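## Task

Take the orange cap off its marker while the second marker keeps its cap fully seated. Every marker and cap has to finish resting on the desk. At the end the robot must have released everything and moved its hands away, since anything held in place only by the robot does not count. The robot must not topple or be left leaning.

## Robot and tools

ROBOT. A wheeled cart with two drive wheels and rear casters, a pan/tilt head camera, and two five-joint arms (left_arm, right_arm), each ending in a gripper with one fixed jaw and one swinging jaw. The cart's footprint is 0.53 m wide and spans x = -0.35 to 0.07 m. Each arm turns about a vertical pan axis at x = -0.060, y = +0.155 (left) or -0.155 m (right); the shoulder sits 0.03 m out from that axis and 0.89 m high. Links: upper arm 0.116, forearm 0.135, hand 0.162 m. The fixed-jaw tip reaches roughly 0.44 m from its pan axis and cannot go below about 0.55 m above the floor. Cameras: head_camera, left_wrist_camera, right_wrist_camera.

FRAMES. Base frame: origin on the floor between the drive wheels, x ahead, y to the left, z up. left_hand and right_hand in the state are the fixed-jaw tip positions in this frame; a gripped object sits next to that tip on the swinging-jaw side. Hand axes: z out along the fingers, y from swinging jaw toward fixed jaw. Odometry frame is the base frame as it was when the scene began; base_odometry counts wheel rotation only, so slip looks like travel; heading is radians, left positive, -3.142 to 3.142. Hand positions may be off by a few centimetres, differently per arm.

execute_actions. Argument actions is a list holding one action (or empty, which just reports state and images). An action may contain base, joints or both; they start together. base holds exactly one of: translate_m (metres, relative drive straight from the current spot, forward positive, -1.4 to 1.4) or rotate_rad (radians, relative turn in place, counter-clockwise/left positive, -3.2 to 3.2). No sideways motion. joints is one dictionary for the whole robot, keyed by joint name, each value an absolute target angle in radians: head_pan_rad (-3.2..3.2, 0 ahead, positive left), head_tilt_rad (-0.76..1.45, 0 level, positive down), and for each arm prefix left_arm_ / right_arm_: shoulder_pan_rad (-1.919..1.919), shoulder_lift_rad (-1.745..1.745), elbow_flex_rad (-1.69..1.58), wrist_flex_rad (-1.658..1.658), wrist_roll_rad (-2.743..2.841), gripper_rad (0..1.919). Omitted joints may keep driving toward earlier targets. Unknown keys or out-of-range numbers make the whole call rejected with no motion. cameras picks which images come back (list of names, or all; [] for none); the pictures line gives their order.

JOINT MEANINGS. Pan: at 0 the left arm points left and the right arm right; positive is clockwise seen from above; straight ahead is +1.571 (left) and -1.571 (right). Bend: all of lift, elbow, wrist at 0 means upper arm up, tilted 0.24 rad outward, forearm and fingers level; positive bends downward; the sum of the three is the fingers' angle below horizontal (1.571 = pointing down, needing forearm no more than 0.08 rad above level). Roll: -1.522 closes jaws across the arm plane with the fixed jaw on the left looking outward; 1.619 puts it on the right; 0.049 closes them within the plane, fixed jaw below (level fingers) or toward the pan axis (fingers down). With level fingers above furniture keep the fixed jaw on the left, since the hand body then bulges upward rather than down. Gripper opening at the tips: 0 gives 0.003 m, 0.3 gives 0.026, 0.6 gives 0.049, 1 gives 0.076, 1.919 gives 0.106. To squeeze, aim up to about 0.2 rad below the contact angle; going further barely helps and can trip the jaw. A holding jaw reads off_target; done means empty or barely gripping.

STOWING. Stowed left: pan -1.75, lift 0.05, elbow 1.35, wrist_flex -1.55, roll -1.52; right identical except pan 1.75. Stow in two steps away from loose objects: wrists first, then the other three. Leaving stow, do not move wrists first. Turning in place with arms stowed needs 0.44 m free radius; turning or reversing right beside a desk can snag the cart's rear and tip it.

RESULTS. base_status and joint_status describe how the last action ended: done (reached; for the base, wheels turned the commanded amount), off_target (stopped short, maybe still pushing: load, obstacle or tripped motor), time_out (gave up and holds there), not_followed / "joint command not followed" (a self-collision check between an arm's links or the two arms refused that arm's targets; its gripper still moves, and refused targets may be retried on later actions until replaced). on_its_own lists motion not commanded by the call. To stop a blocked joint pushing, command its current reading. MOTOR HOT warns from 55 °C; an OVER-TEMPERATURE FAULT halts the arm and limp-releases hot motors, and keys then show limit_stop_at_motor_heat — resend those targets. A reported stop cancels later motion calls in the same reply.

SAG AND TRIPS. Loaded or far-reaching joints settle below target; offset the next target upward by the observed sag. A joint stuck more than about 0.30 rad off for about 2 s trips to 20 % torque (not reported); reset by waiting until it settles, then commanding 0.2 rad from the reading on the side away from the original target (or 0.04 past the range end; a jaw uses the end). One hand lifts about 0.4 kg extended, 0.7 kg close in.

OTHER TOOLS. wait(seconds 0 to 10) lets the scene run and returns state and images. zoom_image(camera, region [x0,y0,x1,y1] pixels, top-left origin, max 504x504) enlarges the latest full image. read_manual(section "licences") returns licence text only. finished_scene(scene) ends that scene irreversibly after the last command is held, reports success and gives the next task; replying without a tool call ends everything.

AVOID. Arms striking or pressing each other (can end the run), dropping or flinging objects, hard shoves, pulling on things in front (tips the robot), and knocking markers or caps off the desk. The robot keeps its last command while you compose a reply.

Each tool is called after ">>>" as a command line: name --argument value for each argument, lists and objects as JSON in quotes; but a table of rows of numbers goes row by row, as --pt "numbers of a row", without its own name.

## Session

>>> execute_actions --actions '[]'

Scene clock: 0.00 s.
base_odometry: x=+0.000 y=+0.000 heading=+0.000 (m, m, rad; odometry frame)
base_status: not commanded
joint_positions: head_pan_rad=+0.034 head_tilt_rad=+0.019 left_arm_shoulder_pan_rad=-1.744 left_arm_shoulder_lift_rad=+0.067 left_arm_elbow_flex_rad=+1.395 left_arm_wrist_flex_rad=-1.504 left_arm_wrist_roll_rad=-1.501 left_arm_gripper_rad=+1.920 right_arm_shoulder_pan_rad=+1.759 right_arm_shoulder_lift_rad=+0.073 right_arm_elbow_flex_rad=+1.356 right_arm_wrist_flex_rad=-1.639 right_arm_wrist_roll_rad=-1.493 right_arm_gripper_rad=+1.920
joint_status: not commanded
left_hand: x=-0.3011 y=+0.1051 z=+0.8772 quat_wxyz=(-0.055, -0.689, -0.067, +0.720) (m; base frame)
right_hand: x=-0.3049 y=-0.1161 z=+0.9044 quat_wxyz=(-0.085, +0.627, -0.050, -0.773) (m; base frame)
pictures: head_camera, left_wrist_camera, right_wrist_camera
Images, in order (width x height): head_camera 644x476, left_wrist_camera 644x476, right_wrist_camera 644x476.

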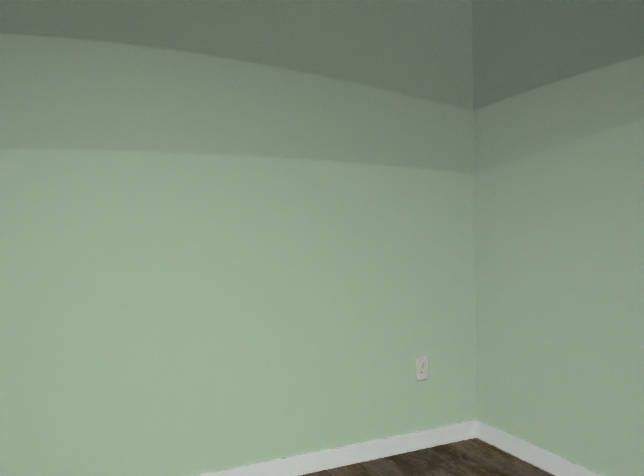

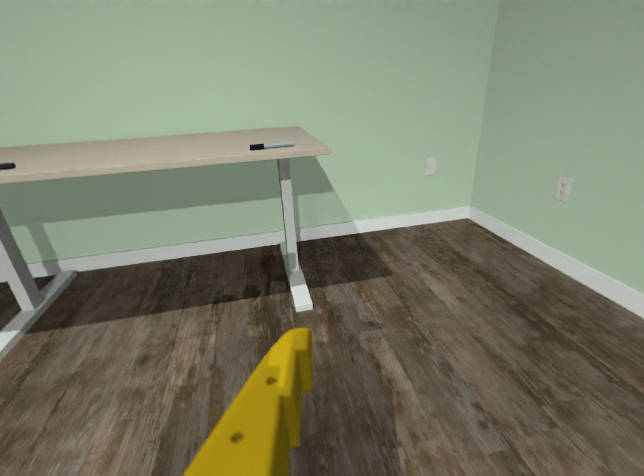

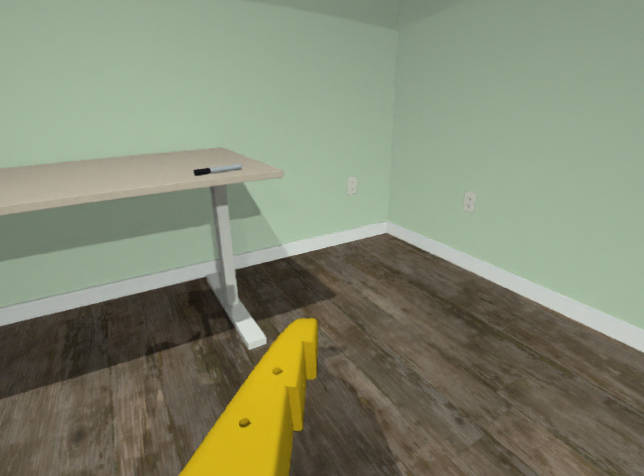

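Desk is behind.

>>> execute_actions --actions '[{"joints":{"head_pan_rad":3.0,"head_tilt_rad":0.5}}]' --cameras '["head_camera"]'

Scene clock: 3.00 s.
base_odometry: x=+0.000 y=+0.000 heading=+0.000 (m, m, rad; odometry frame)
base_status: not commanded
joint_positions: head_pan_rad=+2.990 head_tilt_rad=+0.494 left_arm_shoulder_pan_rad=-1.744 left_arm_shoulder_lift_rad=+0.067 left_arm_elbow_flex_rad=+1.395 left_arm_wrist_flex_rad=-1.504 left_arm_wrist_roll_rad=-1.501 left_arm_gripper_rad=+1.920 right_arm_shoulder_pan_rad=+1.759 right_arm_shoulder_lift_rad=+0.073 right_arm_elbow_flex_rad=+1.356 right_arm_wrist_flex_rad=-1.639 right_arm_wrist_roll_rad=-1.493 right_arm_gripper_rad=+1.920
joint_status: all done
left_hand: x=-0.3011 y=+0.1051 z=+0.8772 quat_wxyz=(-0.055, -0.689, -0.067, +0.720) (m; base frame)
right_hand: x=-0.3049 y=-0.1161 z=+0.9044 quat_wxyz=(-0.085, +0.627, -0.050, -0.773) (m; base frame)
pictures: head_camera
Images, in order (width x height): head_camera 644x476.

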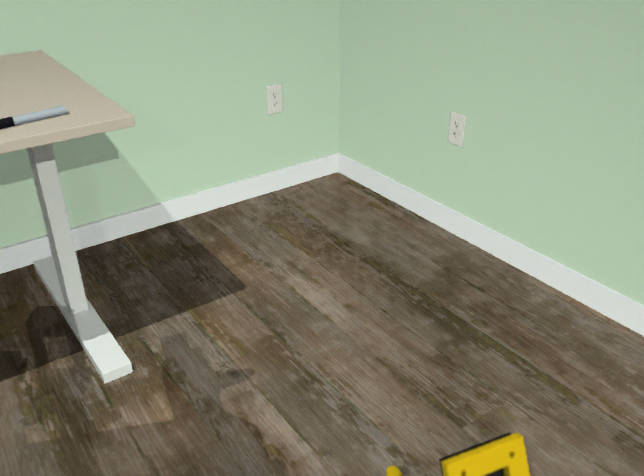

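>>> execute_actions --actions '[{"joints":{"head_pan_rad":-2.4,"head_tilt_rad":0.4}}]' --cameras '["head_camera"]'

Scene clock: 7.67 s.
base_odometry: x=+0.000 y=+0.000 heading=+0.000 (m, m, rad; odometry frame)
base_status: not commanded
joint_positions: head_pan_rad=-2.390 head_tilt_rad=+0.413 left_arm_shoulder_pan_rad=-1.744 left_arm_shoulder_lift_rad=+0.067 left_arm_elbow_flex_rad=+1.395 left_arm_wrist_flex_rad=-1.504 left_arm_wrist_roll_rad=-1.501 left_arm_gripper_rad=+1.920 right_arm_shoulder_pan_rad=+1.759 right_arm_shoulder_lift_rad=+0.073 right_arm_elbow_flex_rad=+1.356 right_arm_wrist_flex_rad=-1.639 right_arm_wrist_roll_rad=-1.493 right_arm_gripper_rad=+1.920
joint_status: all done
left_hand: x=-0.3011 y=+0.1051 z=+0.8772 quat_wxyz=(-0.055, -0.689, -0.067, +0.720) (m; base frame)
right_hand: x=-0.3049 y=-0.1161 z=+0.9044 quat_wxyz=(-0.085, +0.627, -0.050, -0.773) (m; base frame)
pictures: head_camera
Images, in order (width x height): head_camera 644x476.

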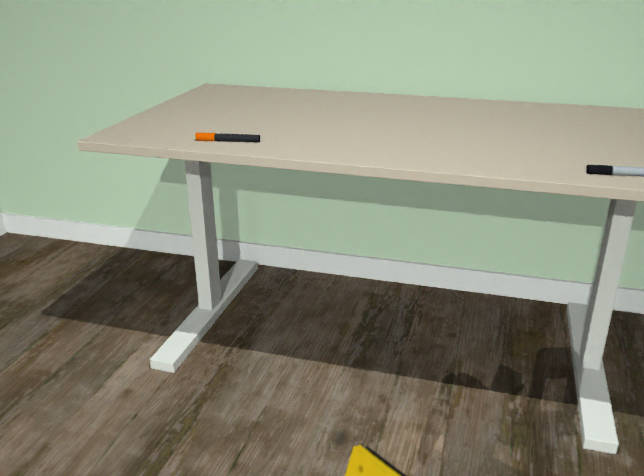

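>>> execute_actions --actions '[{"base":{"rotate_rad":-1.73},"joints":{"head_pan_rad":-0.6,"head_tilt_rad":0.5}}]' --cameras '[]'

>>> execute_actions --actions '[{"base":{"translate_m":0.93}}]' --cameras '[]'

>>> execute_actions --actions '[{"base":{"rotate_rad":-0.93},"joints":{"head_pan_rad":0,"head_tilt_rad":0.5}}]' --cameras '["head_camera"]'

Scene clock: 11.73 s.
base_odometry: x=-0.001 y=+0.000 heading=-1.729 (m, m, rad; odometry frame)
base_status: done
joint_positions: head_pan_rad=-0.610 head_tilt_rad=+0.494 left_arm_shoulder_pan_rad=-1.744 left_arm_shoulder_lift_rad=+0.067 left_arm_elbow_flex_rad=+1.395 left_arm_wrist_flex_rad=-1.504 left_arm_wrist_roll_rad=-1.501 left_arm_gripper_rad=+1.920 right_arm_shoulder_pan_rad=+1.759 right_arm_shoulder_lift_rad=+0.073 right_arm_elbow_flex_rad=+1.356 right_arm_wrist_flex_rad=-1.639 right_arm_wrist_roll_rad=-1.493 right_arm_gripper_rad=+1.920
joint_status: all done
left_hand: x=-0.3011 y=+0.1051 z=+0.8772 quat_wxyz=(-0.055, -0.689, -0.067, +0.720) (m; base frame)
right_hand: x=-0.3049 y=-0.1161 z=+0.9044 quat_wxyz=(-0.085, +0.627, -0.050, -0.773) (m; base frame)
pictures: none
No camera images: the call's "cameras" was empty. Leave "cameras" out to get every camera's image.

Scene clock: 17.30 s.
base_odometry: x=-0.149 y=-0.918 heading=-1.730 (m, m, rad; odometry frame)
base_status: done
joint_positions: head_pan_rad=-0.610 head_tilt_rad=+0.494 left_arm_shoulder_pan_rad=-1.744 left_arm_shoulder_lift_rad=+0.067 left_arm_elbow_flex_rad=+1.395 left_arm_wrist_flex_rad=-1.504 left_arm_wrist_roll_rad=-1.501 left_arm_gripper_rad=+1.920 right_arm_shoulder_pan_rad=+1.759 right_arm_shoulder_lift_rad=+0.073 right_arm_elbow_flex_rad=+1.356 right_arm_wrist_flex_rad=-1.639 right_arm_wrist_roll_rad=-1.493 right_arm_gripper_rad=+1.920
joint_status: not commanded
left_hand: x=-0.3011 y=+0.1051 z=+0.8772 quat_wxyz=(-0.055, -0.689, -0.067, +0.720) (m; base frame)
right_hand: x=-0.3049 y=-0.1161 z=+0.9044 quat_wxyz=(-0.085, +0.627, -0.050, -0.773) (m; base frame)
pictures: none
No camera images: the call's "cameras" was empty. Leave "cameras" out to get every camera's image.

Scene clock: 19.17 s.
base_odometry: x=-0.149 y=-0.918 heading=-2.659 (m, m, rad; odometry frame)
base_status: done
joint_positions: head_pan_rad=-0.010 head_tilt_rad=+0.494 left_arm_shoulder_pan_rad=-1.744 left_arm_shoulder_lift_rad=+0.067 left_arm_elbow_flex_rad=+1.395 left_arm_wrist_flex_rad=-1.504 left_arm_wrist_roll_rad=-1.501 left_arm_gripper_rad=+1.920 right_arm_shoulder_pan_rad=+1.759 right_arm_shoulder_lift_rad=+0.073 right_arm_elbow_flex_rad=+1.356 right_arm_wrist_flex_rad=-1.639 right_arm_wrist_roll_rad=-1.493 right_arm_gripper_rad=+1.920
joint_status: all done
left_hand: x=-0.3011 y=+0.1051 z=+0.8772 quat_wxyz=(-0.055, -0.689, -0.067, +0.720) (m; base frame)
right_hand: x=-0.3049 y=-0.1161 z=+0.9044 quat_wxyz=(-0.085, +0.627, -0.050, -0.773) (m; base frame)
pictures: head_camera
Images, in order (width x height): head_camera 644x476.

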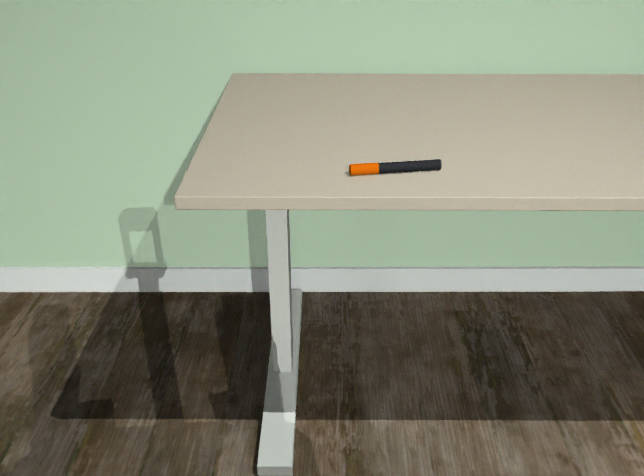

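>>> execute_actions --actions '[{"base":{"translate_m":0.2}}]' --cameras '["head_camera"]'

Scene clock: 21.23 s.
base_odometry: x=-0.326 y=-1.010 heading=-2.662 (m, m, rad; odometry frame)
base_status: done
joint_positions: head_pan_rad=-0.010 head_tilt_rad=+0.494 left_arm_shoulder_pan_rad=-1.744 left_arm_shoulder_lift_rad=+0.067 left_arm_elbow_flex_rad=+1.395 left_arm_wrist_flex_rad=-1.504 left_arm_wrist_roll_rad=-1.501 left_arm_gripper_rad=+1.920 right_arm_shoulder_pan_rad=+1.759 right_arm_shoulder_lift_rad=+0.073 right_arm_elbow_flex_rad=+1.356 right_arm_wrist_flex_rad=-1.639 right_arm_wrist_roll_rad=-1.493 right_arm_gripper_rad=+1.920
joint_status: not commanded
left_hand: x=-0.3011 y=+0.1051 z=+0.8772 quat_wxyz=(-0.055, -0.689, -0.067, +0.720) (m; base frame)
right_hand: x=-0.3049 y=-0.1161 z=+0.9044 quat_wxyz=(-0.085, +0.627, -0.050, -0.773) (m; base frame)
pictures: head_camera
Images, in order (width x height): head_camera 644x476.

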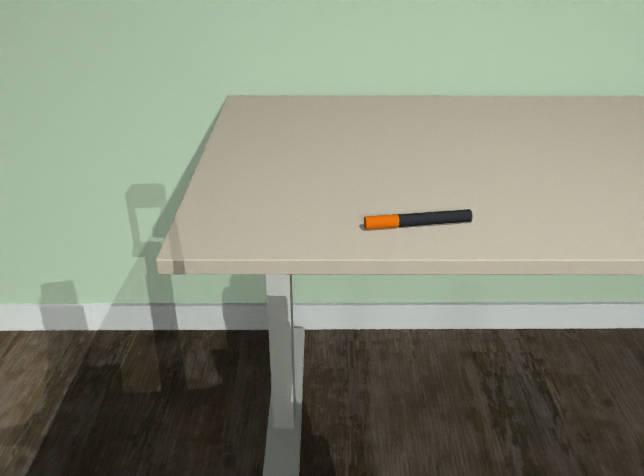

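>>> execute_actions --actions '[{"base":{"rotate_rad":-0.25}}]' --cameras '[]'

>>> execute_actions --actions '[{"base":{"translate_m":0.58},"joints":{"left_arm_shoulder_pan_rad":0,"right_arm_shoulder_pan_rad":0,"left_arm_shoulder_lift_rad":0,"right_arm_shoulder_lift_rad":0,"left_arm_elbow_flex_rad":0.3,"right_arm_elbow_flex_rad":0.3}}]' --cameras '[]'

>>> execute_actions --actions '[{"base":{"rotate_rad":0.25},"joints":{"head_tilt_rad":0.9,"left_arm_wrist_flex_rad":0.8,"right_arm_wrist_flex_rad":0.8,"left_arm_wrist_roll_rad":0.05,"right_arm_wrist_roll_rad":0.05,"left_arm_gripper_rad":0.8,"right_arm_gripper_rad":0.8}}]'

Scene clock: 23.73 s.
base_odometry: x=-0.327 y=-1.010 heading=-2.911 (m, m, rad; odometry frame)
base_status: done
joint_positions: head_pan_rad=-0.010 head_tilt_rad=+0.494 left_arm_shoulder_pan_rad=-1.744 left_arm_shoulder_lift_rad=+0.067 left_arm_elbow_flex_rad=+1.395 left_arm_wrist_flex_rad=-1.504 left_arm_wrist_roll_rad=-1.501 left_arm_gripper_rad=+1.920 right_arm_shoulder_pan_rad=+1.759 right_arm_shoulder_lift_rad=+0.073 right_arm_elbow_flex_rad=+1.356 right_arm_wrist_flex_rad=-1.639 right_arm_wrist_roll_rad=-1.493 right_arm_gripper_rad=+1.920
joint_status: not commanded
left_hand: x=-0.3011 y=+0.1051 z=+0.8772 quat_wxyz=(-0.055, -0.689, -0.067, +0.720) (m; base frame)
right_hand: x=-0.3049 y=-0.1161 z=+0.9044 quat_wxyz=(-0.085, +0.627, -0.050, -0.773) (m; base frame)
pictures: none
No camera images: the call's "cameras" was empty. Leave "cameras" out to get every camera's image.

Scene clock: 27.40 s.
base_odometry: x=-0.892 y=-1.142 heading=-2.911 (m, m, rad; odometry frame)
base_status: done
joint_positions: head_pan_rad=-0.010 head_tilt_rad=+0.494 left_arm_shoulder_pan_rad=-0.006 left_arm_shoulder_lift_rad=+0.033 left_arm_elbow_flex_rad=+0.331 left_arm_wrist_flex_rad=-1.504 left_arm_wrist_roll_rad=-1.501 left_arm_gripper_rad=+1.920 right_arm_shoulder_pan_rad=+0.009 right_arm_shoulder_lift_rad=+0.035 right_arm_elbow_flex_rad=+0.336 right_arm_wrist_flex_rad=-1.639 right_arm_wrist_roll_rad=-1.493 right_arm_gripper_rad=+1.920
joint_status: all done
left_hand: x=-0.0692 y=+0.4124 z=+1.1081 quat_wxyz=(+0.696, -0.153, +0.149, +0.686) (m; base frame)
right_hand: x=-0.0545 y=-0.3932 z=+1.1146 quat_wxyz=(+0.685, +0.105, +0.108, -0.712) (m; base frame)
pictures: none
No camera images: the call's "cameras" was empty. Leave "cameras" out to get every camera's image.

Scene clock: 29.77 s.
base_odometry: x=-0.892 y=-1.142 heading=-2.662 (m, m, rad; odometry frame)
base_status: done
joint_positions: head_pan_rad=-0.010 head_tilt_rad=+0.895 left_arm_shoulder_pan_rad=-0.004 left_arm_shoulder_lift_rad=+0.033 left_arm_elbow_flex_rad=+0.331 left_arm_wrist_flex_rad=+0.797 left_arm_wrist_roll_rad=+0.042 left_arm_gripper_rad=+0.810 right_arm_shoulder_pan_rad=+0.008 right_arm_shoulder_lift_rad=+0.035 right_arm_elbow_flex_rad=+0.336 right_arm_wrist_flex_rad=+0.797 right_arm_wrist_roll_rad=+0.040 right_arm_gripper_rad=+0.809
joint_status: all done
left_hand: x=-0.0607 y=+0.4018 z=+0.8120 quat_wxyz=(+0.203, -0.979, +0.001, +0.001) (m; base frame)
right_hand: x=-0.0622 y=-0.4006 z=+0.8107 quat_wxyz=(+0.000, +0.008, +0.980, -0.200) (m; base frame)
pictures: head_camera, left_wrist_camera, right_wrist_camera
Images, in order (width x height): head_camera 644x476, left_wrist_camera 644x476, right_wrist_camera 644x476.

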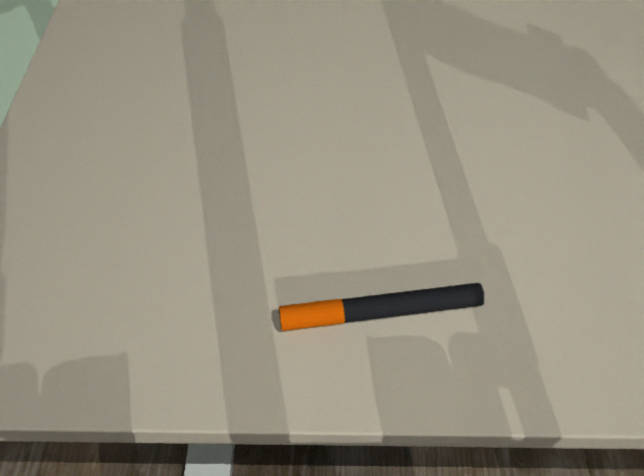

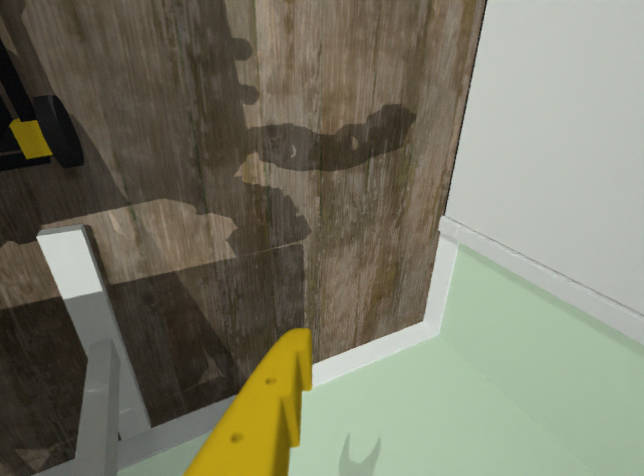

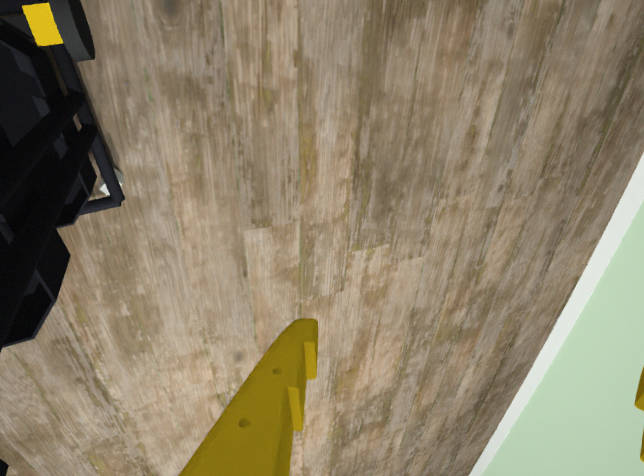

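>>> execute_actions --actions '[{"base":{"translate_m":-0.1}}]' --cameras '[]'

>>> execute_actions --actions '[{"base":{"rotate_rad":0.5}}]' --cameras '[]'

>>> execute_actions --actions '[{"base":{"translate_m":-0.28}}]' --cameras '[]'

>>> execute_actions --actions '[{"base":{"rotate_rad":-0.37},"joints":{"left_arm_shoulder_pan_rad":1.85,"right_arm_shoulder_pan_rad":-1.85,"left_arm_wrist_roll_rad":0.37,"right_arm_wrist_roll_rad":2.84}}]' --cameras '[]'

>>> execute_actions --actions '[{"base":{"translate_m":0.37}}]'

Scene clock: 34.00 s.
base_odometry: x=-0.803 y=-1.095 heading=-2.658 (m, m, rad; odometry frame)
base_status: done
joint_positions: head_pan_rad=-0.010 head_tilt_rad=+0.895 left_arm_shoulder_pan_rad=-0.004 left_arm_shoulder_lift_rad=+0.033 left_arm_elbow_flex_rad=+0.331 left_arm_wrist_flex_rad=+0.797 left_arm_wrist_roll_rad=+0.042 left_arm_gripper_rad=+0.810 right_arm_shoulder_pan_rad=+0.008 right_arm_shoulder_lift_rad=+0.035 right_arm_elbow_flex_rad=+0.336 right_arm_wrist_flex_rad=+0.797 right_arm_wrist_roll_rad=+0.040 right_arm_gripper_rad=+0.809
joint_status: not commanded
left_hand: x=-0.0607 y=+0.4018 z=+0.8120 quat_wxyz=(+0.203, -0.979, +0.001, +0.001) (m; base frame)
right_hand: x=-0.0622 y=-0.4006 z=+0.8107 quat_wxyz=(+0.000, +0.008, +0.980, -0.200) (m; base frame)
pictures: none
No camera images: the call's "cameras" was empty. Leave "cameras" out to get every camera's image.

Scene clock: 35.37 s.
base_odometry: x=-0.803 y=-1.095 heading=-2.159 (m, m, rad; odometry frame)
base_status: done
joint_positions: head_pan_rad=-0.010 head_tilt_rad=+0.895 left_arm_shoulder_pan_rad=-0.004 left_arm_shoulder_lift_rad=+0.033 left_arm_elbow_flex_rad=+0.331 left_arm_wrist_flex_rad=+0.797 left_arm_wrist_roll_rad=+0.042 left_arm_gripper_rad=+0.810 right_arm_shoulder_pan_rad=+0.008 right_arm_shoulder_lift_rad=+0.035 right_arm_elbow_flex_rad=+0.336 right_arm_wrist_flex_rad=+0.797 right_arm_wrist_roll_rad=+0.040 right_arm_gripper_rad=+0.809
joint_status: not commanded
left_hand: x=-0.0607 y=+0.4018 z=+0.8120 quat_wxyz=(+0.203, -0.979, +0.001, +0.001) (m; base frame)
right_hand: x=-0.0622 y=-0.4006 z=+0.8107 quat_wxyz=(+0.000, +0.008, +0.980, -0.200) (m; base frame)
pictures: none
No camera images: the call's "cameras" was empty. Leave "cameras" out to get every camera's image.

Scene clock: 37.63 s.
base_odometry: x=-0.648 y=-0.862 heading=-2.156 (m, m, rad; odometry frame)
base_status: done
joint_positions: head_pan_rad=-0.010 head_tilt_rad=+0.895 left_arm_shoulder_pan_rad=-0.004 left_arm_shoulder_lift_rad=+0.033 left_arm_elbow_flex_rad=+0.331 left_arm_wrist_flex_rad=+0.797 left_arm_wrist_roll_rad=+0.042 left_arm_gripper_rad=+0.810 right_arm_shoulder_pan_rad=+0.008 right_arm_shoulder_lift_rad=+0.035 right_arm_elbow_flex_rad=+0.336 right_arm_wrist_flex_rad=+0.797 right_arm_wrist_roll_rad=+0.040 right_arm_gripper_rad=+0.809
joint_status: not commanded
left_hand: x=-0.0607 y=+0.4018 z=+0.8120 quat_wxyz=(+0.203, -0.979, +0.001, +0.001) (m; base frame)
right_hand: x=-0.0622 y=-0.4006 z=+0.8107 quat_wxyz=(+0.000, +0.008, +0.980, -0.200) (m; base frame)
pictures: none
No camera images: the call's "cameras" was empty. Leave "cameras" out to get every camera's image.

Scene clock: 40.53 s.
base_odometry: x=-0.648 y=-0.861 heading=-2.525 (m, m, rad; odometry frame)
base_status: done
joint_positions: head_pan_rad=-0.010 head_tilt_rad=+0.895 left_arm_shoulder_pan_rad=+1.843 left_arm_shoulder_lift_rad=+0.033 left_arm_elbow_flex_rad=+0.331 left_arm_wrist_flex_rad=+0.797 left_arm_wrist_roll_rad=+0.364 left_arm_gripper_rad=+0.810 right_arm_shoulder_pan_rad=-1.839 right_arm_shoulder_lift_rad=+0.035 right_arm_elbow_flex_rad=+0.336 right_arm_wrist_flex_rad=+0.797 right_arm_wrist_roll_rad=+2.830 right_arm_gripper_rad=+0.809
joint_status: all done
left_hand: x=+0.1773 y=+0.0859 z=+0.8122 quat_wxyz=(+0.096, -0.707, +0.677, -0.179) (m; base frame)
right_hand: x=+0.1912 y=-0.0887 z=+0.8167 quat_wxyz=(-0.091, -0.724, -0.660, -0.178) (m; base frame)
pictures: none
No camera images: the call's "cameras" was empty. Leave "cameras" out to get every camera's image.

Scene clock: 43.30 s.
base_odometry: x=-0.950 y=-1.075 heading=-2.527 (m, m, rad; odometry frame)
base_status: done
joint_positions: head_pan_rad=-0.010 head_tilt_rad=+0.895 left_arm_shoulder_pan_rad=+1.844 left_arm_shoulder_lift_rad=+0.033 left_arm_elbow_flex_rad=+0.331 left_arm_wrist_flex_rad=+0.797 left_arm_wrist_roll_rad=+0.364 left_arm_gripper_rad=+0.810 right_arm_shoulder_pan_rad=-1.839 right_arm_shoulder_lift_rad=+0.035 right_arm_elbow_flex_rad=+0.336 right_arm_wrist_flex_rad=+0.797 right_arm_wrist_roll_rad=+2.830 right_arm_gripper_rad=+0.809
joint_status: not commanded
left_hand: x=+0.1772 y=+0.0855 z=+0.8122 quat_wxyz=(+0.096, -0.707, +0.678, -0.179) (m; base frame)
right_hand: x=+0.1912 y=-0.0887 z=+0.8167 quat_wxyz=(-0.091, -0.724, -0.660, -0.178) (m; base frame)
pictures: head_camera, left_wrist_camera, right_wrist_camera
Images, in order (width x height): head_camera 644x476, left_wrist_camera 644x476, right_wrist_camera 644x476.

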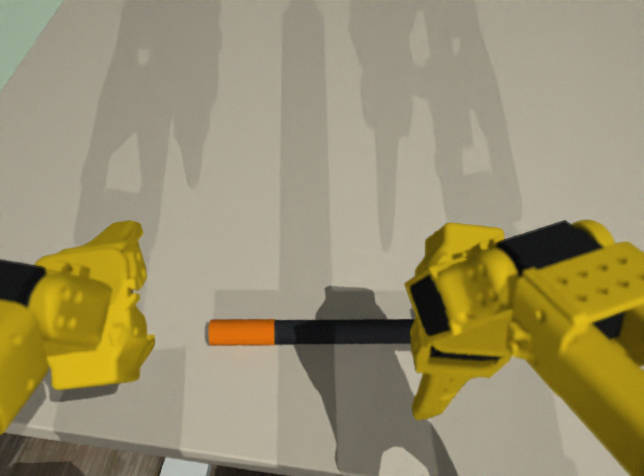

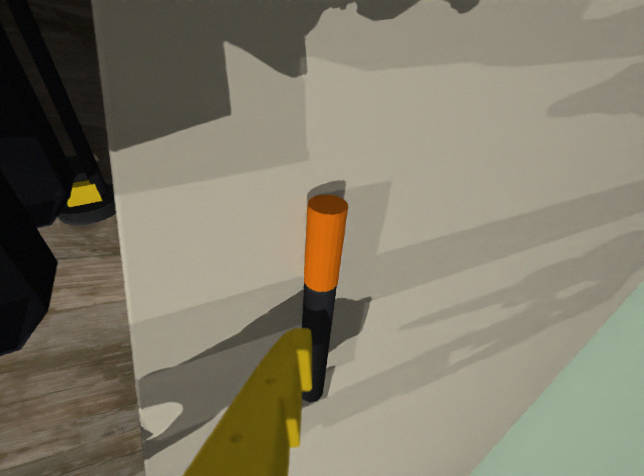

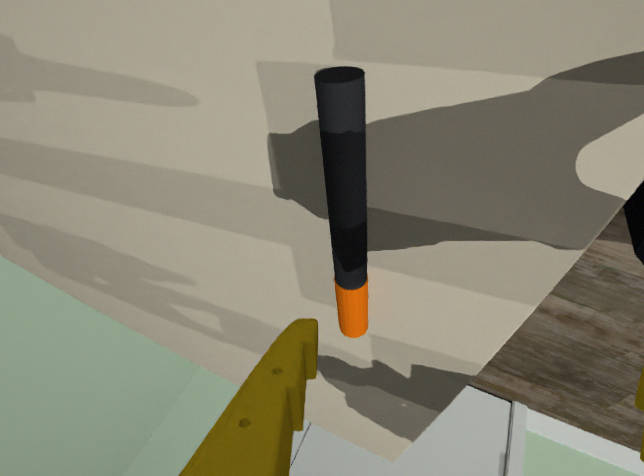

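>>> execute_actions --actions '[{"base":{"translate_m":0.04},"joints":{"left_arm_shoulder_pan_rad":1.858,"right_arm_shoulder_pan_rad":-1.896,"left_arm_wrist_roll_rad":0.34,"left_arm_shoulder_lift_rad":0.8,"left_arm_elbow_flex_rad":-0.658,"left_arm_wrist_flex_rad":1.2,"right_arm_shoulder_lift_rad":0.92,"right_arm_elbow_flex_rad":-0.82,"right_arm_wrist_flex_rad":1.1}}]'

Scene clock: 45.60 s.
base_odometry: x=-0.983 y=-1.098 heading=-2.527 (m, m, rad; odometry frame)
base_status: done
joint_positions: head_pan_rad=-0.010 head_tilt_rad=+0.895 left_arm_shoulder_pan_rad=+1.850 left_arm_shoulder_lift_rad=+0.817 left_arm_elbow_flex_rad=-0.628 left_arm_wrist_flex_rad=+1.195 left_arm_wrist_roll_rad=+0.347 left_arm_gripper_rad=+0.810 right_arm_shoulder_pan_rad=-1.885 right_arm_shoulder_lift_rad=+0.940 right_arm_elbow_flex_rad=-0.782 right_arm_wrist_flex_rad=+1.094 right_arm_wrist_roll_rad=+2.830 right_arm_gripper_rad=+0.809
joint_status: all done
left_hand: x=+0.2157 y=+0.0730 z=+0.7713 quat_wxyz=(+0.045, -0.711, +0.697, -0.082) (m; base frame)
right_hand: x=+0.2540 y=-0.0557 z=+0.7716 quat_wxyz=(-0.069, -0.714, -0.682, -0.143) (m; base frame)
pictures: head_camera, left_wrist_camera, right_wrist_camera
Images, in order (width x height): head_camera 644x476, left_wrist_camera 644x476, right_wrist_camera 644x476.

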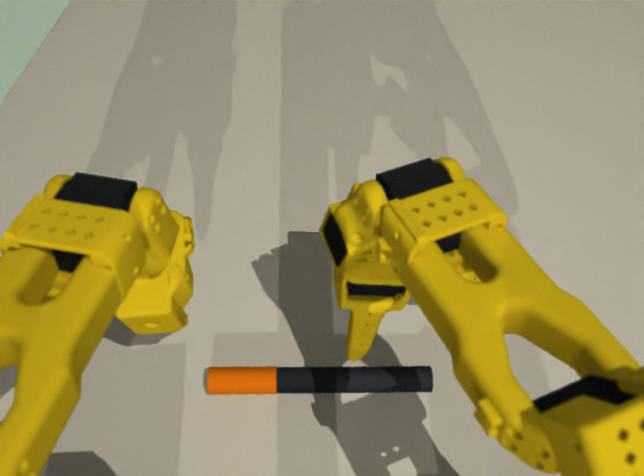

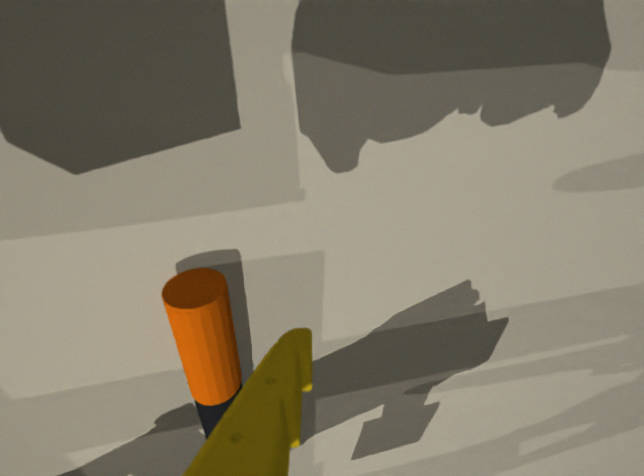

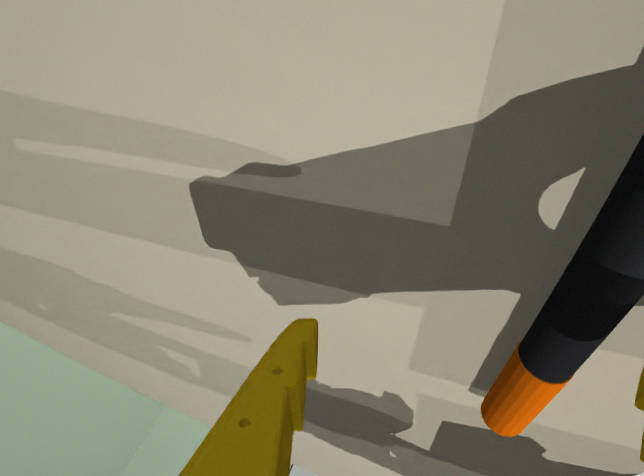

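>>> execute_actions --actions '[{"base":{"translate_m":-0.025},"joints":{"left_arm_shoulder_lift_rad":0.95,"left_arm_wrist_flex_rad":1.03,"right_arm_shoulder_lift_rad":1.07,"right_arm_wrist_flex_rad":0.93}}]'

Scene clock: 47.53 s.
base_odometry: x=-0.962 y=-1.083 heading=-2.527 (m, m, rad; odometry frame)
base_status: done
joint_positions: head_pan_rad=-0.010 head_tilt_rad=+0.895 left_arm_shoulder_pan_rad=+1.850 left_arm_shoulder_lift_rad=+0.968 left_arm_elbow_flex_rad=-0.630 left_arm_wrist_flex_rad=+1.040 left_arm_wrist_roll_rad=+0.347 left_arm_gripper_rad=+0.810 right_arm_shoulder_pan_rad=-1.887 right_arm_shoulder_lift_rad=+1.093 right_arm_elbow_flex_rad=-0.785 right_arm_wrist_flex_rad=+0.939 right_arm_wrist_roll_rad=+2.830 right_arm_gripper_rad=+0.809
joint_status: all done
left_hand: x=+0.2194 y=+0.0719 z=+0.7360 quat_wxyz=(+0.046, -0.710, +0.697, -0.085) (m; base frame)
right_hand: x=+0.2559 y=-0.0546 z=+0.7351 quat_wxyz=(-0.070, -0.713, -0.682, -0.145) (m; base frame)
pictures: head_camera, left_wrist_camera, right_wrist_camera
Images, in order (width x height): head_camera 644x476, left_wrist_camera 644x476, right_wrist_camera 644x476.

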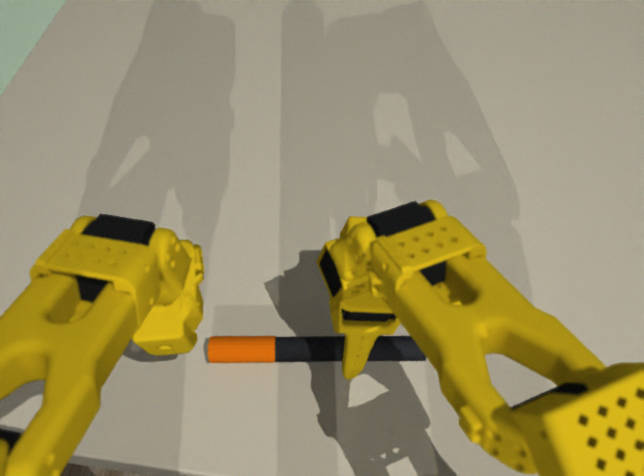

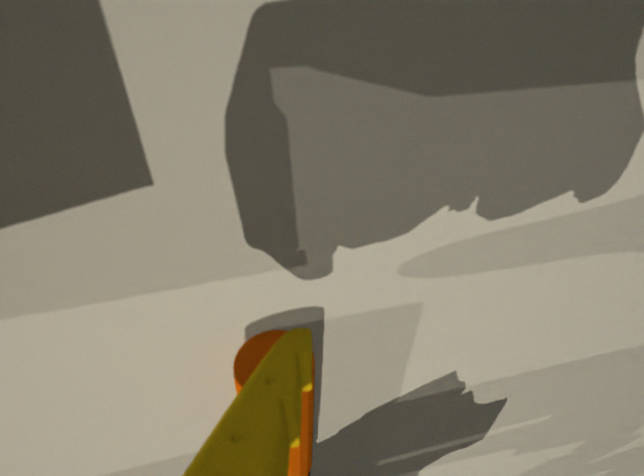

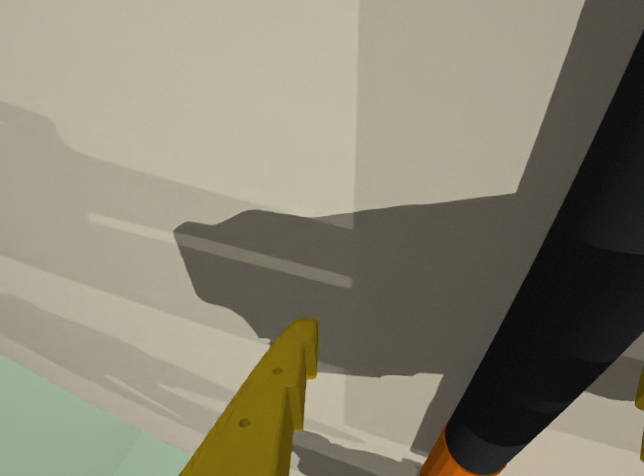

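>>> execute_actions --actions '[{"base":{"translate_m":-0.022},"joints":{"left_arm_shoulder_pan_rad":1.91,"left_arm_wrist_roll_rad":0.39}}]'

Scene clock: 48.93 s.
base_odometry: x=-0.944 y=-1.070 heading=-2.527 (m, m, rad; odometry frame)
base_status: done
joint_positions: head_pan_rad=-0.010 head_tilt_rad=+0.895 left_arm_shoulder_pan_rad=+1.904 left_arm_shoulder_lift_rad=+0.969 left_arm_elbow_flex_rad=-0.630 left_arm_wrist_flex_rad=+1.038 left_arm_wrist_roll_rad=+0.382 left_arm_gripper_rad=+0.810 right_arm_shoulder_pan_rad=-1.887 right_arm_shoulder_lift_rad=+1.093 right_arm_elbow_flex_rad=-0.785 right_arm_wrist_flex_rad=+0.939 right_arm_wrist_roll_rad=+2.830 right_arm_gripper_rad=+0.809
joint_status: all done
left_hand: x=+0.2146 y=+0.0568 z=+0.7357 quat_wxyz=(+0.042, -0.704, +0.704, -0.087) (m; base frame)
right_hand: x=+0.2559 y=-0.0546 z=+0.7351 quat_wxyz=(-0.070, -0.713, -0.682, -0.145) (m; base frame)
pictures: head_camera, left_wrist_camera, right_wrist_camera
Images, in order (width x height): head_camera 644x476, left_wrist_camera 644x476, right_wrist_camera 644x476.

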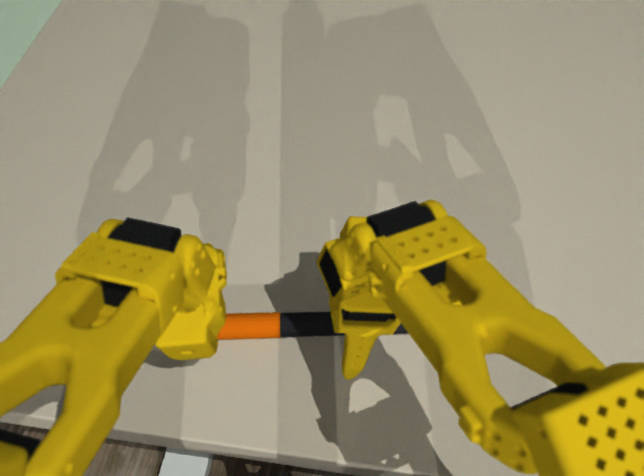

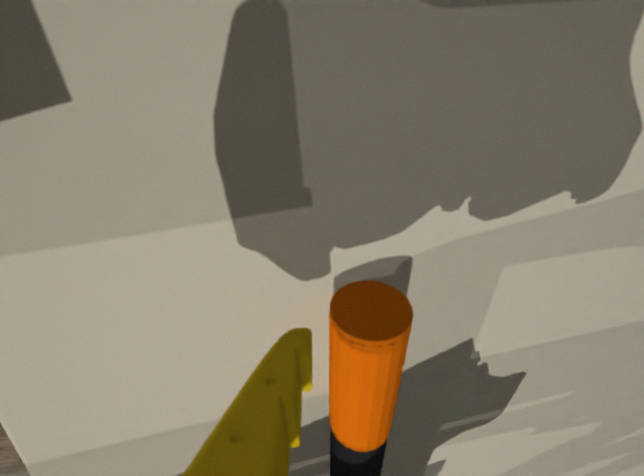

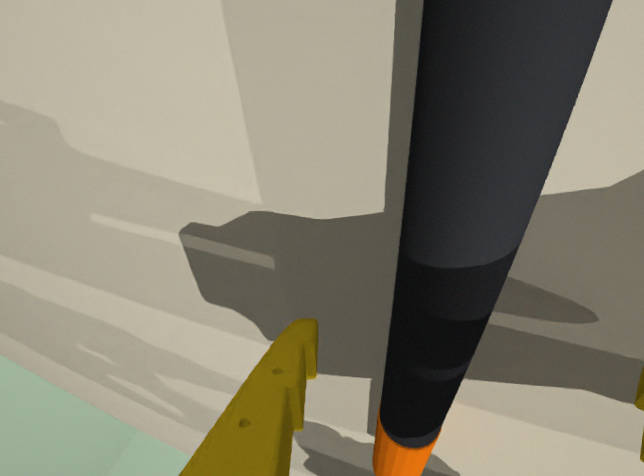

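>>> execute_actions --actions '[{"joints":{"left_arm_shoulder_lift_rad":1.06,"left_arm_wrist_flex_rad":0.93,"right_arm_shoulder_lift_rad":1.18,"right_arm_wrist_flex_rad":0.83}}]'

Scene clock: 49.93 s.
base_odometry: x=-0.944 y=-1.070 heading=-2.527 (m, m, rad; odometry frame)
base_status: not commanded
joint_positions: head_pan_rad=-0.010 head_tilt_rad=+0.895 left_arm_shoulder_pan_rad=+1.904 left_arm_shoulder_lift_rad=+1.053 left_arm_elbow_flex_rad=-0.653 left_arm_wrist_flex_rad=+0.938 left_arm_wrist_roll_rad=+0.382 left_arm_gripper_rad=+0.810 right_arm_shoulder_pan_rad=-1.887 right_arm_shoulder_lift_rad=+1.147 right_arm_elbow_flex_rad=-0.819 right_arm_wrist_flex_rad=+0.844 right_arm_wrist_roll_rad=+2.830 right_arm_gripper_rad=+0.809
joint_status: all done
left_hand: x=+0.2206 y=+0.0547 z=+0.7196 quat_wxyz=(+0.050, -0.703, +0.702, -0.104) (m; base frame)
right_hand: x=+0.2670 y=-0.0510 z=+0.7312 quat_wxyz=(-0.086, -0.708, -0.678, -0.179) (m; base frame)
pictures: head_camera, left_wrist_camera, right_wrist_camera
Images, in order (width x height): head_camera 644x476, left_wrist_camera 644x476, right_wrist_camera 644x476.

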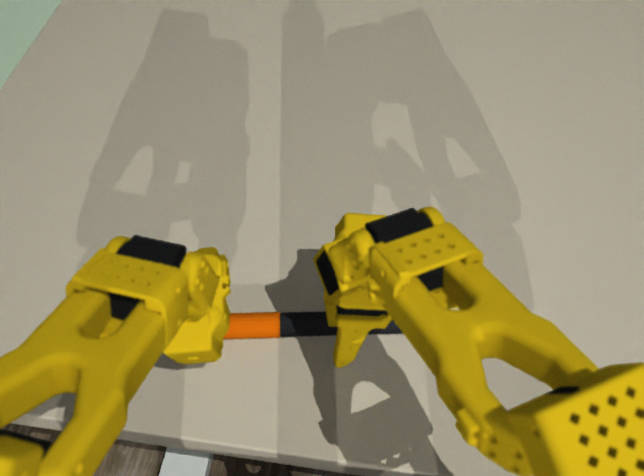

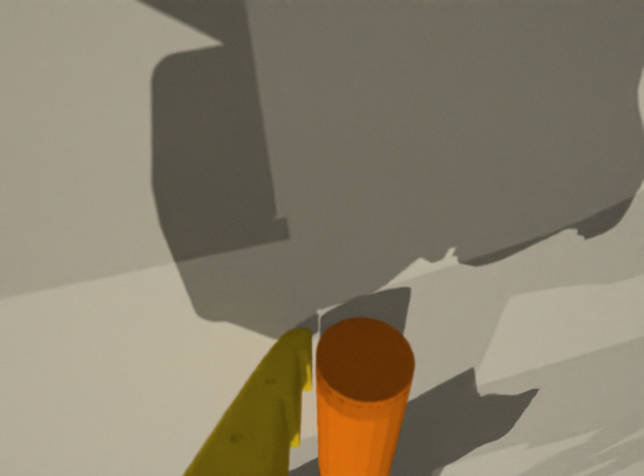

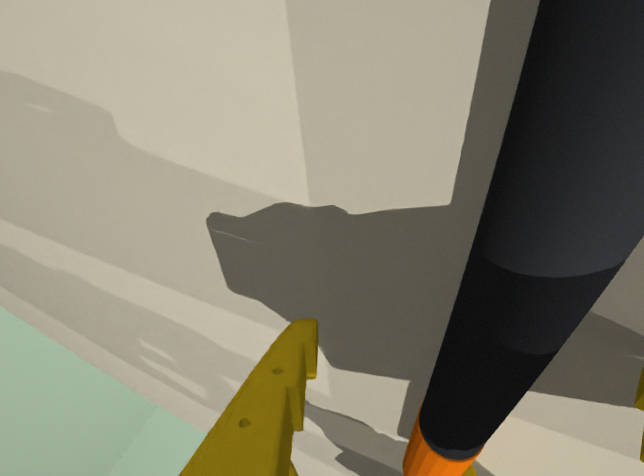

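>>> execute_actions --actions '[{"joints":{"left_arm_shoulder_lift_rad":1.03,"right_arm_shoulder_lift_rad":1.0,"right_arm_elbow_flex_rad":-0.71,"right_arm_wrist_flex_rad":0.95,"right_arm_gripper_rad":0.6}}]'

Scene clock: 51.43 s.
base_odometry: x=-0.944 y=-1.070 heading=-2.527 (m, m, rad; odometry frame)
base_status: not commanded
joint_positions: head_pan_rad=-0.010 head_tilt_rad=+0.895 left_arm_shoulder_pan_rad=+1.904 left_arm_shoulder_lift_rad=+1.050 left_arm_elbow_flex_rad=-0.653 left_arm_wrist_flex_rad=+0.938 left_arm_wrist_roll_rad=+0.382 left_arm_gripper_rad=+0.810 right_arm_shoulder_pan_rad=-1.891 right_arm_shoulder_lift_rad=+1.061 right_arm_elbow_flex_rad=-0.706 right_arm_wrist_flex_rad=+0.944 right_arm_wrist_roll_rad=+2.830 right_arm_gripper_rad=+0.609
joint_status: all done
left_hand: x=+0.2211 y=+0.0545 z=+0.7204 quat_wxyz=(+0.051, -0.702, +0.702, -0.105) (m; base frame)
right_hand: x=+0.2453 y=-0.0565 z=+0.7297 quat_wxyz=(-0.058, -0.714, -0.687, -0.122) (m; base frame)
pictures: head_camera, left_wrist_camera, right_wrist_camera
Images, in order (width x height): head_camera 644x476, left_wrist_camera 644x476, right_wrist_camera 644x476.

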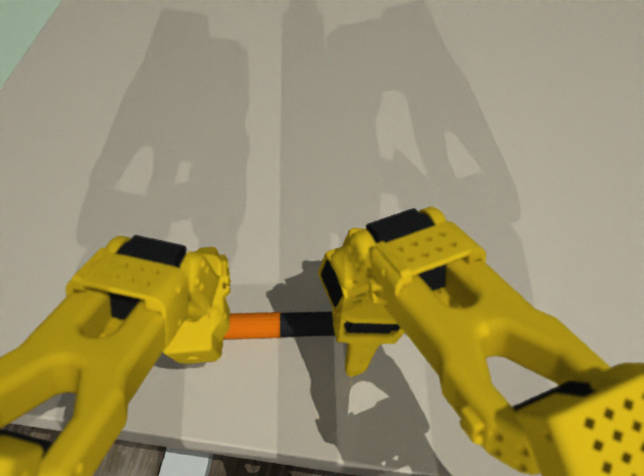

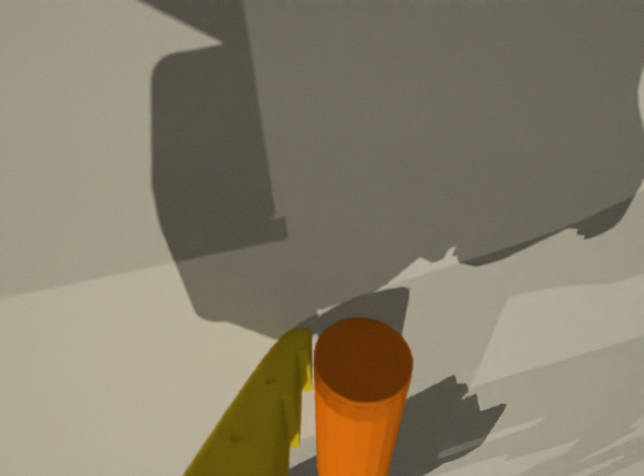

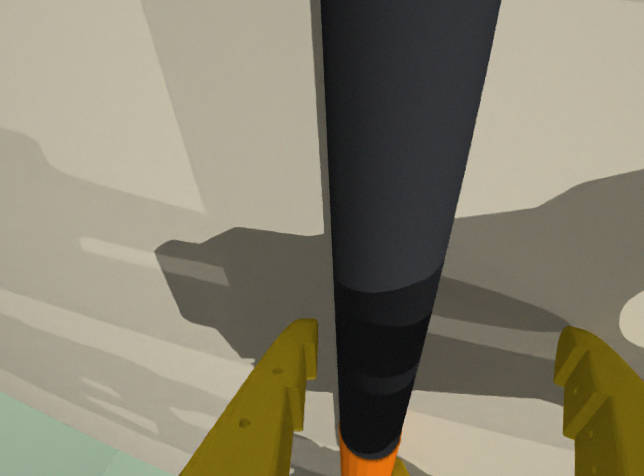

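Good. Close both.

>>> execute_actions --actions '[{"joints":{"left_arm_gripper_rad":0.05,"right_arm_gripper_rad":0.05}}]'

>>> execute_actions --actions '[{"joints":{"right_arm_shoulder_pan_rad":-1.7}}]'

Scene clock: 52.67 s.
base_odometry: x=-0.944 y=-1.070 heading=-2.527 (m, m, rad; odometry frame)
base_status: not commanded
joint_positions: head_pan_rad=-0.010 head_tilt_rad=+0.895 left_arm_shoulder_pan_rad=+1.904 left_arm_shoulder_lift_rad=+1.050 left_arm_elbow_flex_rad=-0.653 left_arm_wrist_flex_rad=+0.935 left_arm_wrist_roll_rad=+0.382 left_arm_gripper_rad=+0.211 right_arm_shoulder_pan_rad=-1.891 right_arm_shoulder_lift_rad=+1.061 right_arm_elbow_flex_rad=-0.706 right_arm_wrist_flex_rad=+0.945 right_arm_wrist_roll_rad=+2.832 right_arm_gripper_rad=+0.192
joint_status: left_arm_gripper_rad off_target (ended at +0.211, target +0.050); right_arm_gripper_rad off_target (ended at +0.192, target +0.050)
left_hand: x=+0.2216 y=+0.0544 z=+0.7205 quat_wxyz=(+0.052, -0.702, +0.702, -0.107) (m; base frame)
right_hand: x=+0.2451 y=-0.0565 z=+0.7296 quat_wxyz=(-0.058, -0.714, -0.687, -0.121) (m; base frame)
pictures: head_camera, left_wrist_camera, right_wrist_camera
Images, in order (width x height): head_camera 644x476, left_wrist_camera 644x476, right_wrist_camera 644x476.

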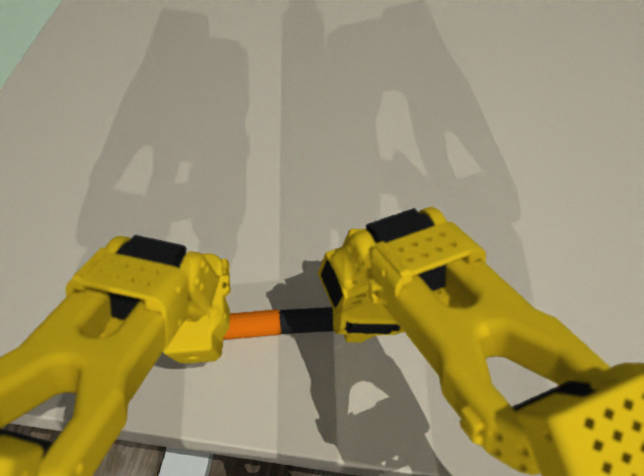

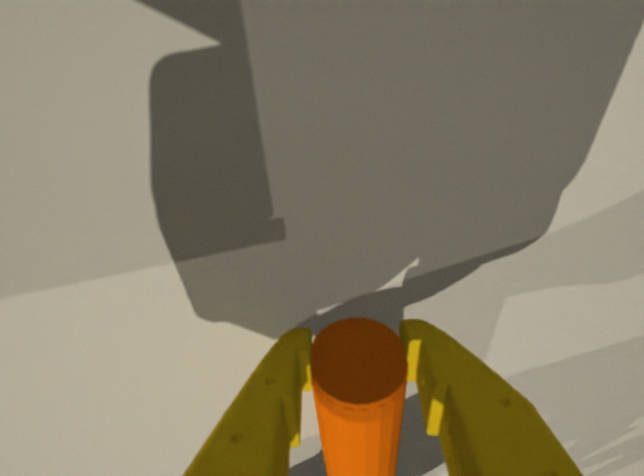

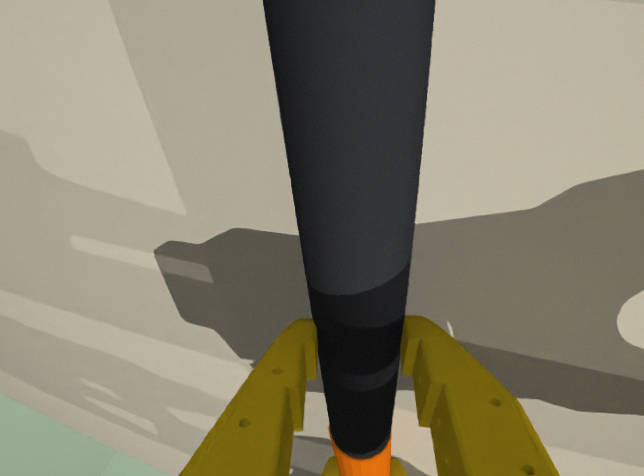

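Scene clock: 53.50 s.
base_odometry: x=-0.944 y=-1.070 heading=-2.527 (m, m, rad; odometry frame)
base_status: not commanded
joint_positions: head_pan_rad=-0.010 head_tilt_rad=+0.895 left_arm_shoulder_pan_rad=+1.912 left_arm_shoulder_lift_rad=+1.050 left_arm_elbow_flex_rad=-0.656 left_arm_wrist_flex_rad=+0.929 left_arm_wrist_roll_rad=+0.384 left_arm_gripper_rad=+0.211 right_arm_shoulder_pan_rad=-1.712 right_arm_shoulder_lift_rad=+1.041 right_arm_elbow_flex_rad=-0.704 right_arm_wrist_flex_rad=+0.949 right_arm_wrist_roll_rad=+2.833 right_arm_gripper_rad=+0.060
joint_status: all done
on_its_own: right_arm_gripper_rad moved -0.132 to your old target +0.050
left_hand: x=+0.2223 y=+0.0516 z=+0.7212 quat_wxyz=(+0.053, -0.700, +0.704, -0.111) (m; base frame)
right_hand: x=+0.2602 y=-0.1122 z=+0.7350 quat_wxyz=(-0.073, -0.771, -0.620, -0.122) (m; base frame)
pictures: head_camera, left_wrist_camera, right_wrist_camera
Images, in order (width x height): head_camera 644x476, left_wrist_camera 644x476, right_wrist_camera 644x476.

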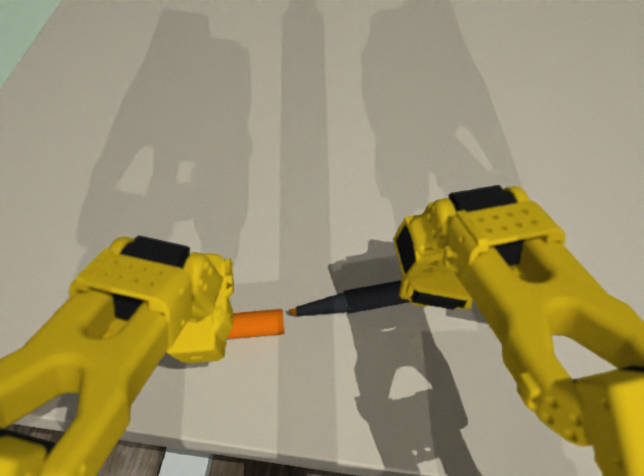

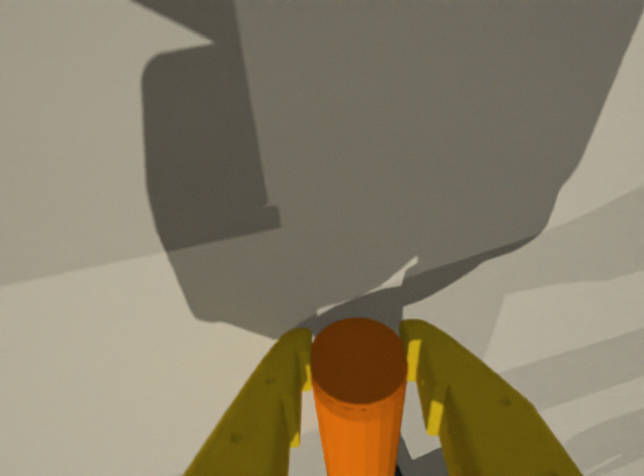

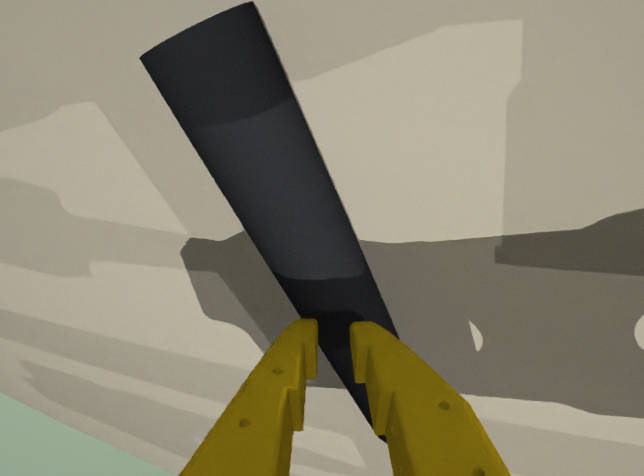

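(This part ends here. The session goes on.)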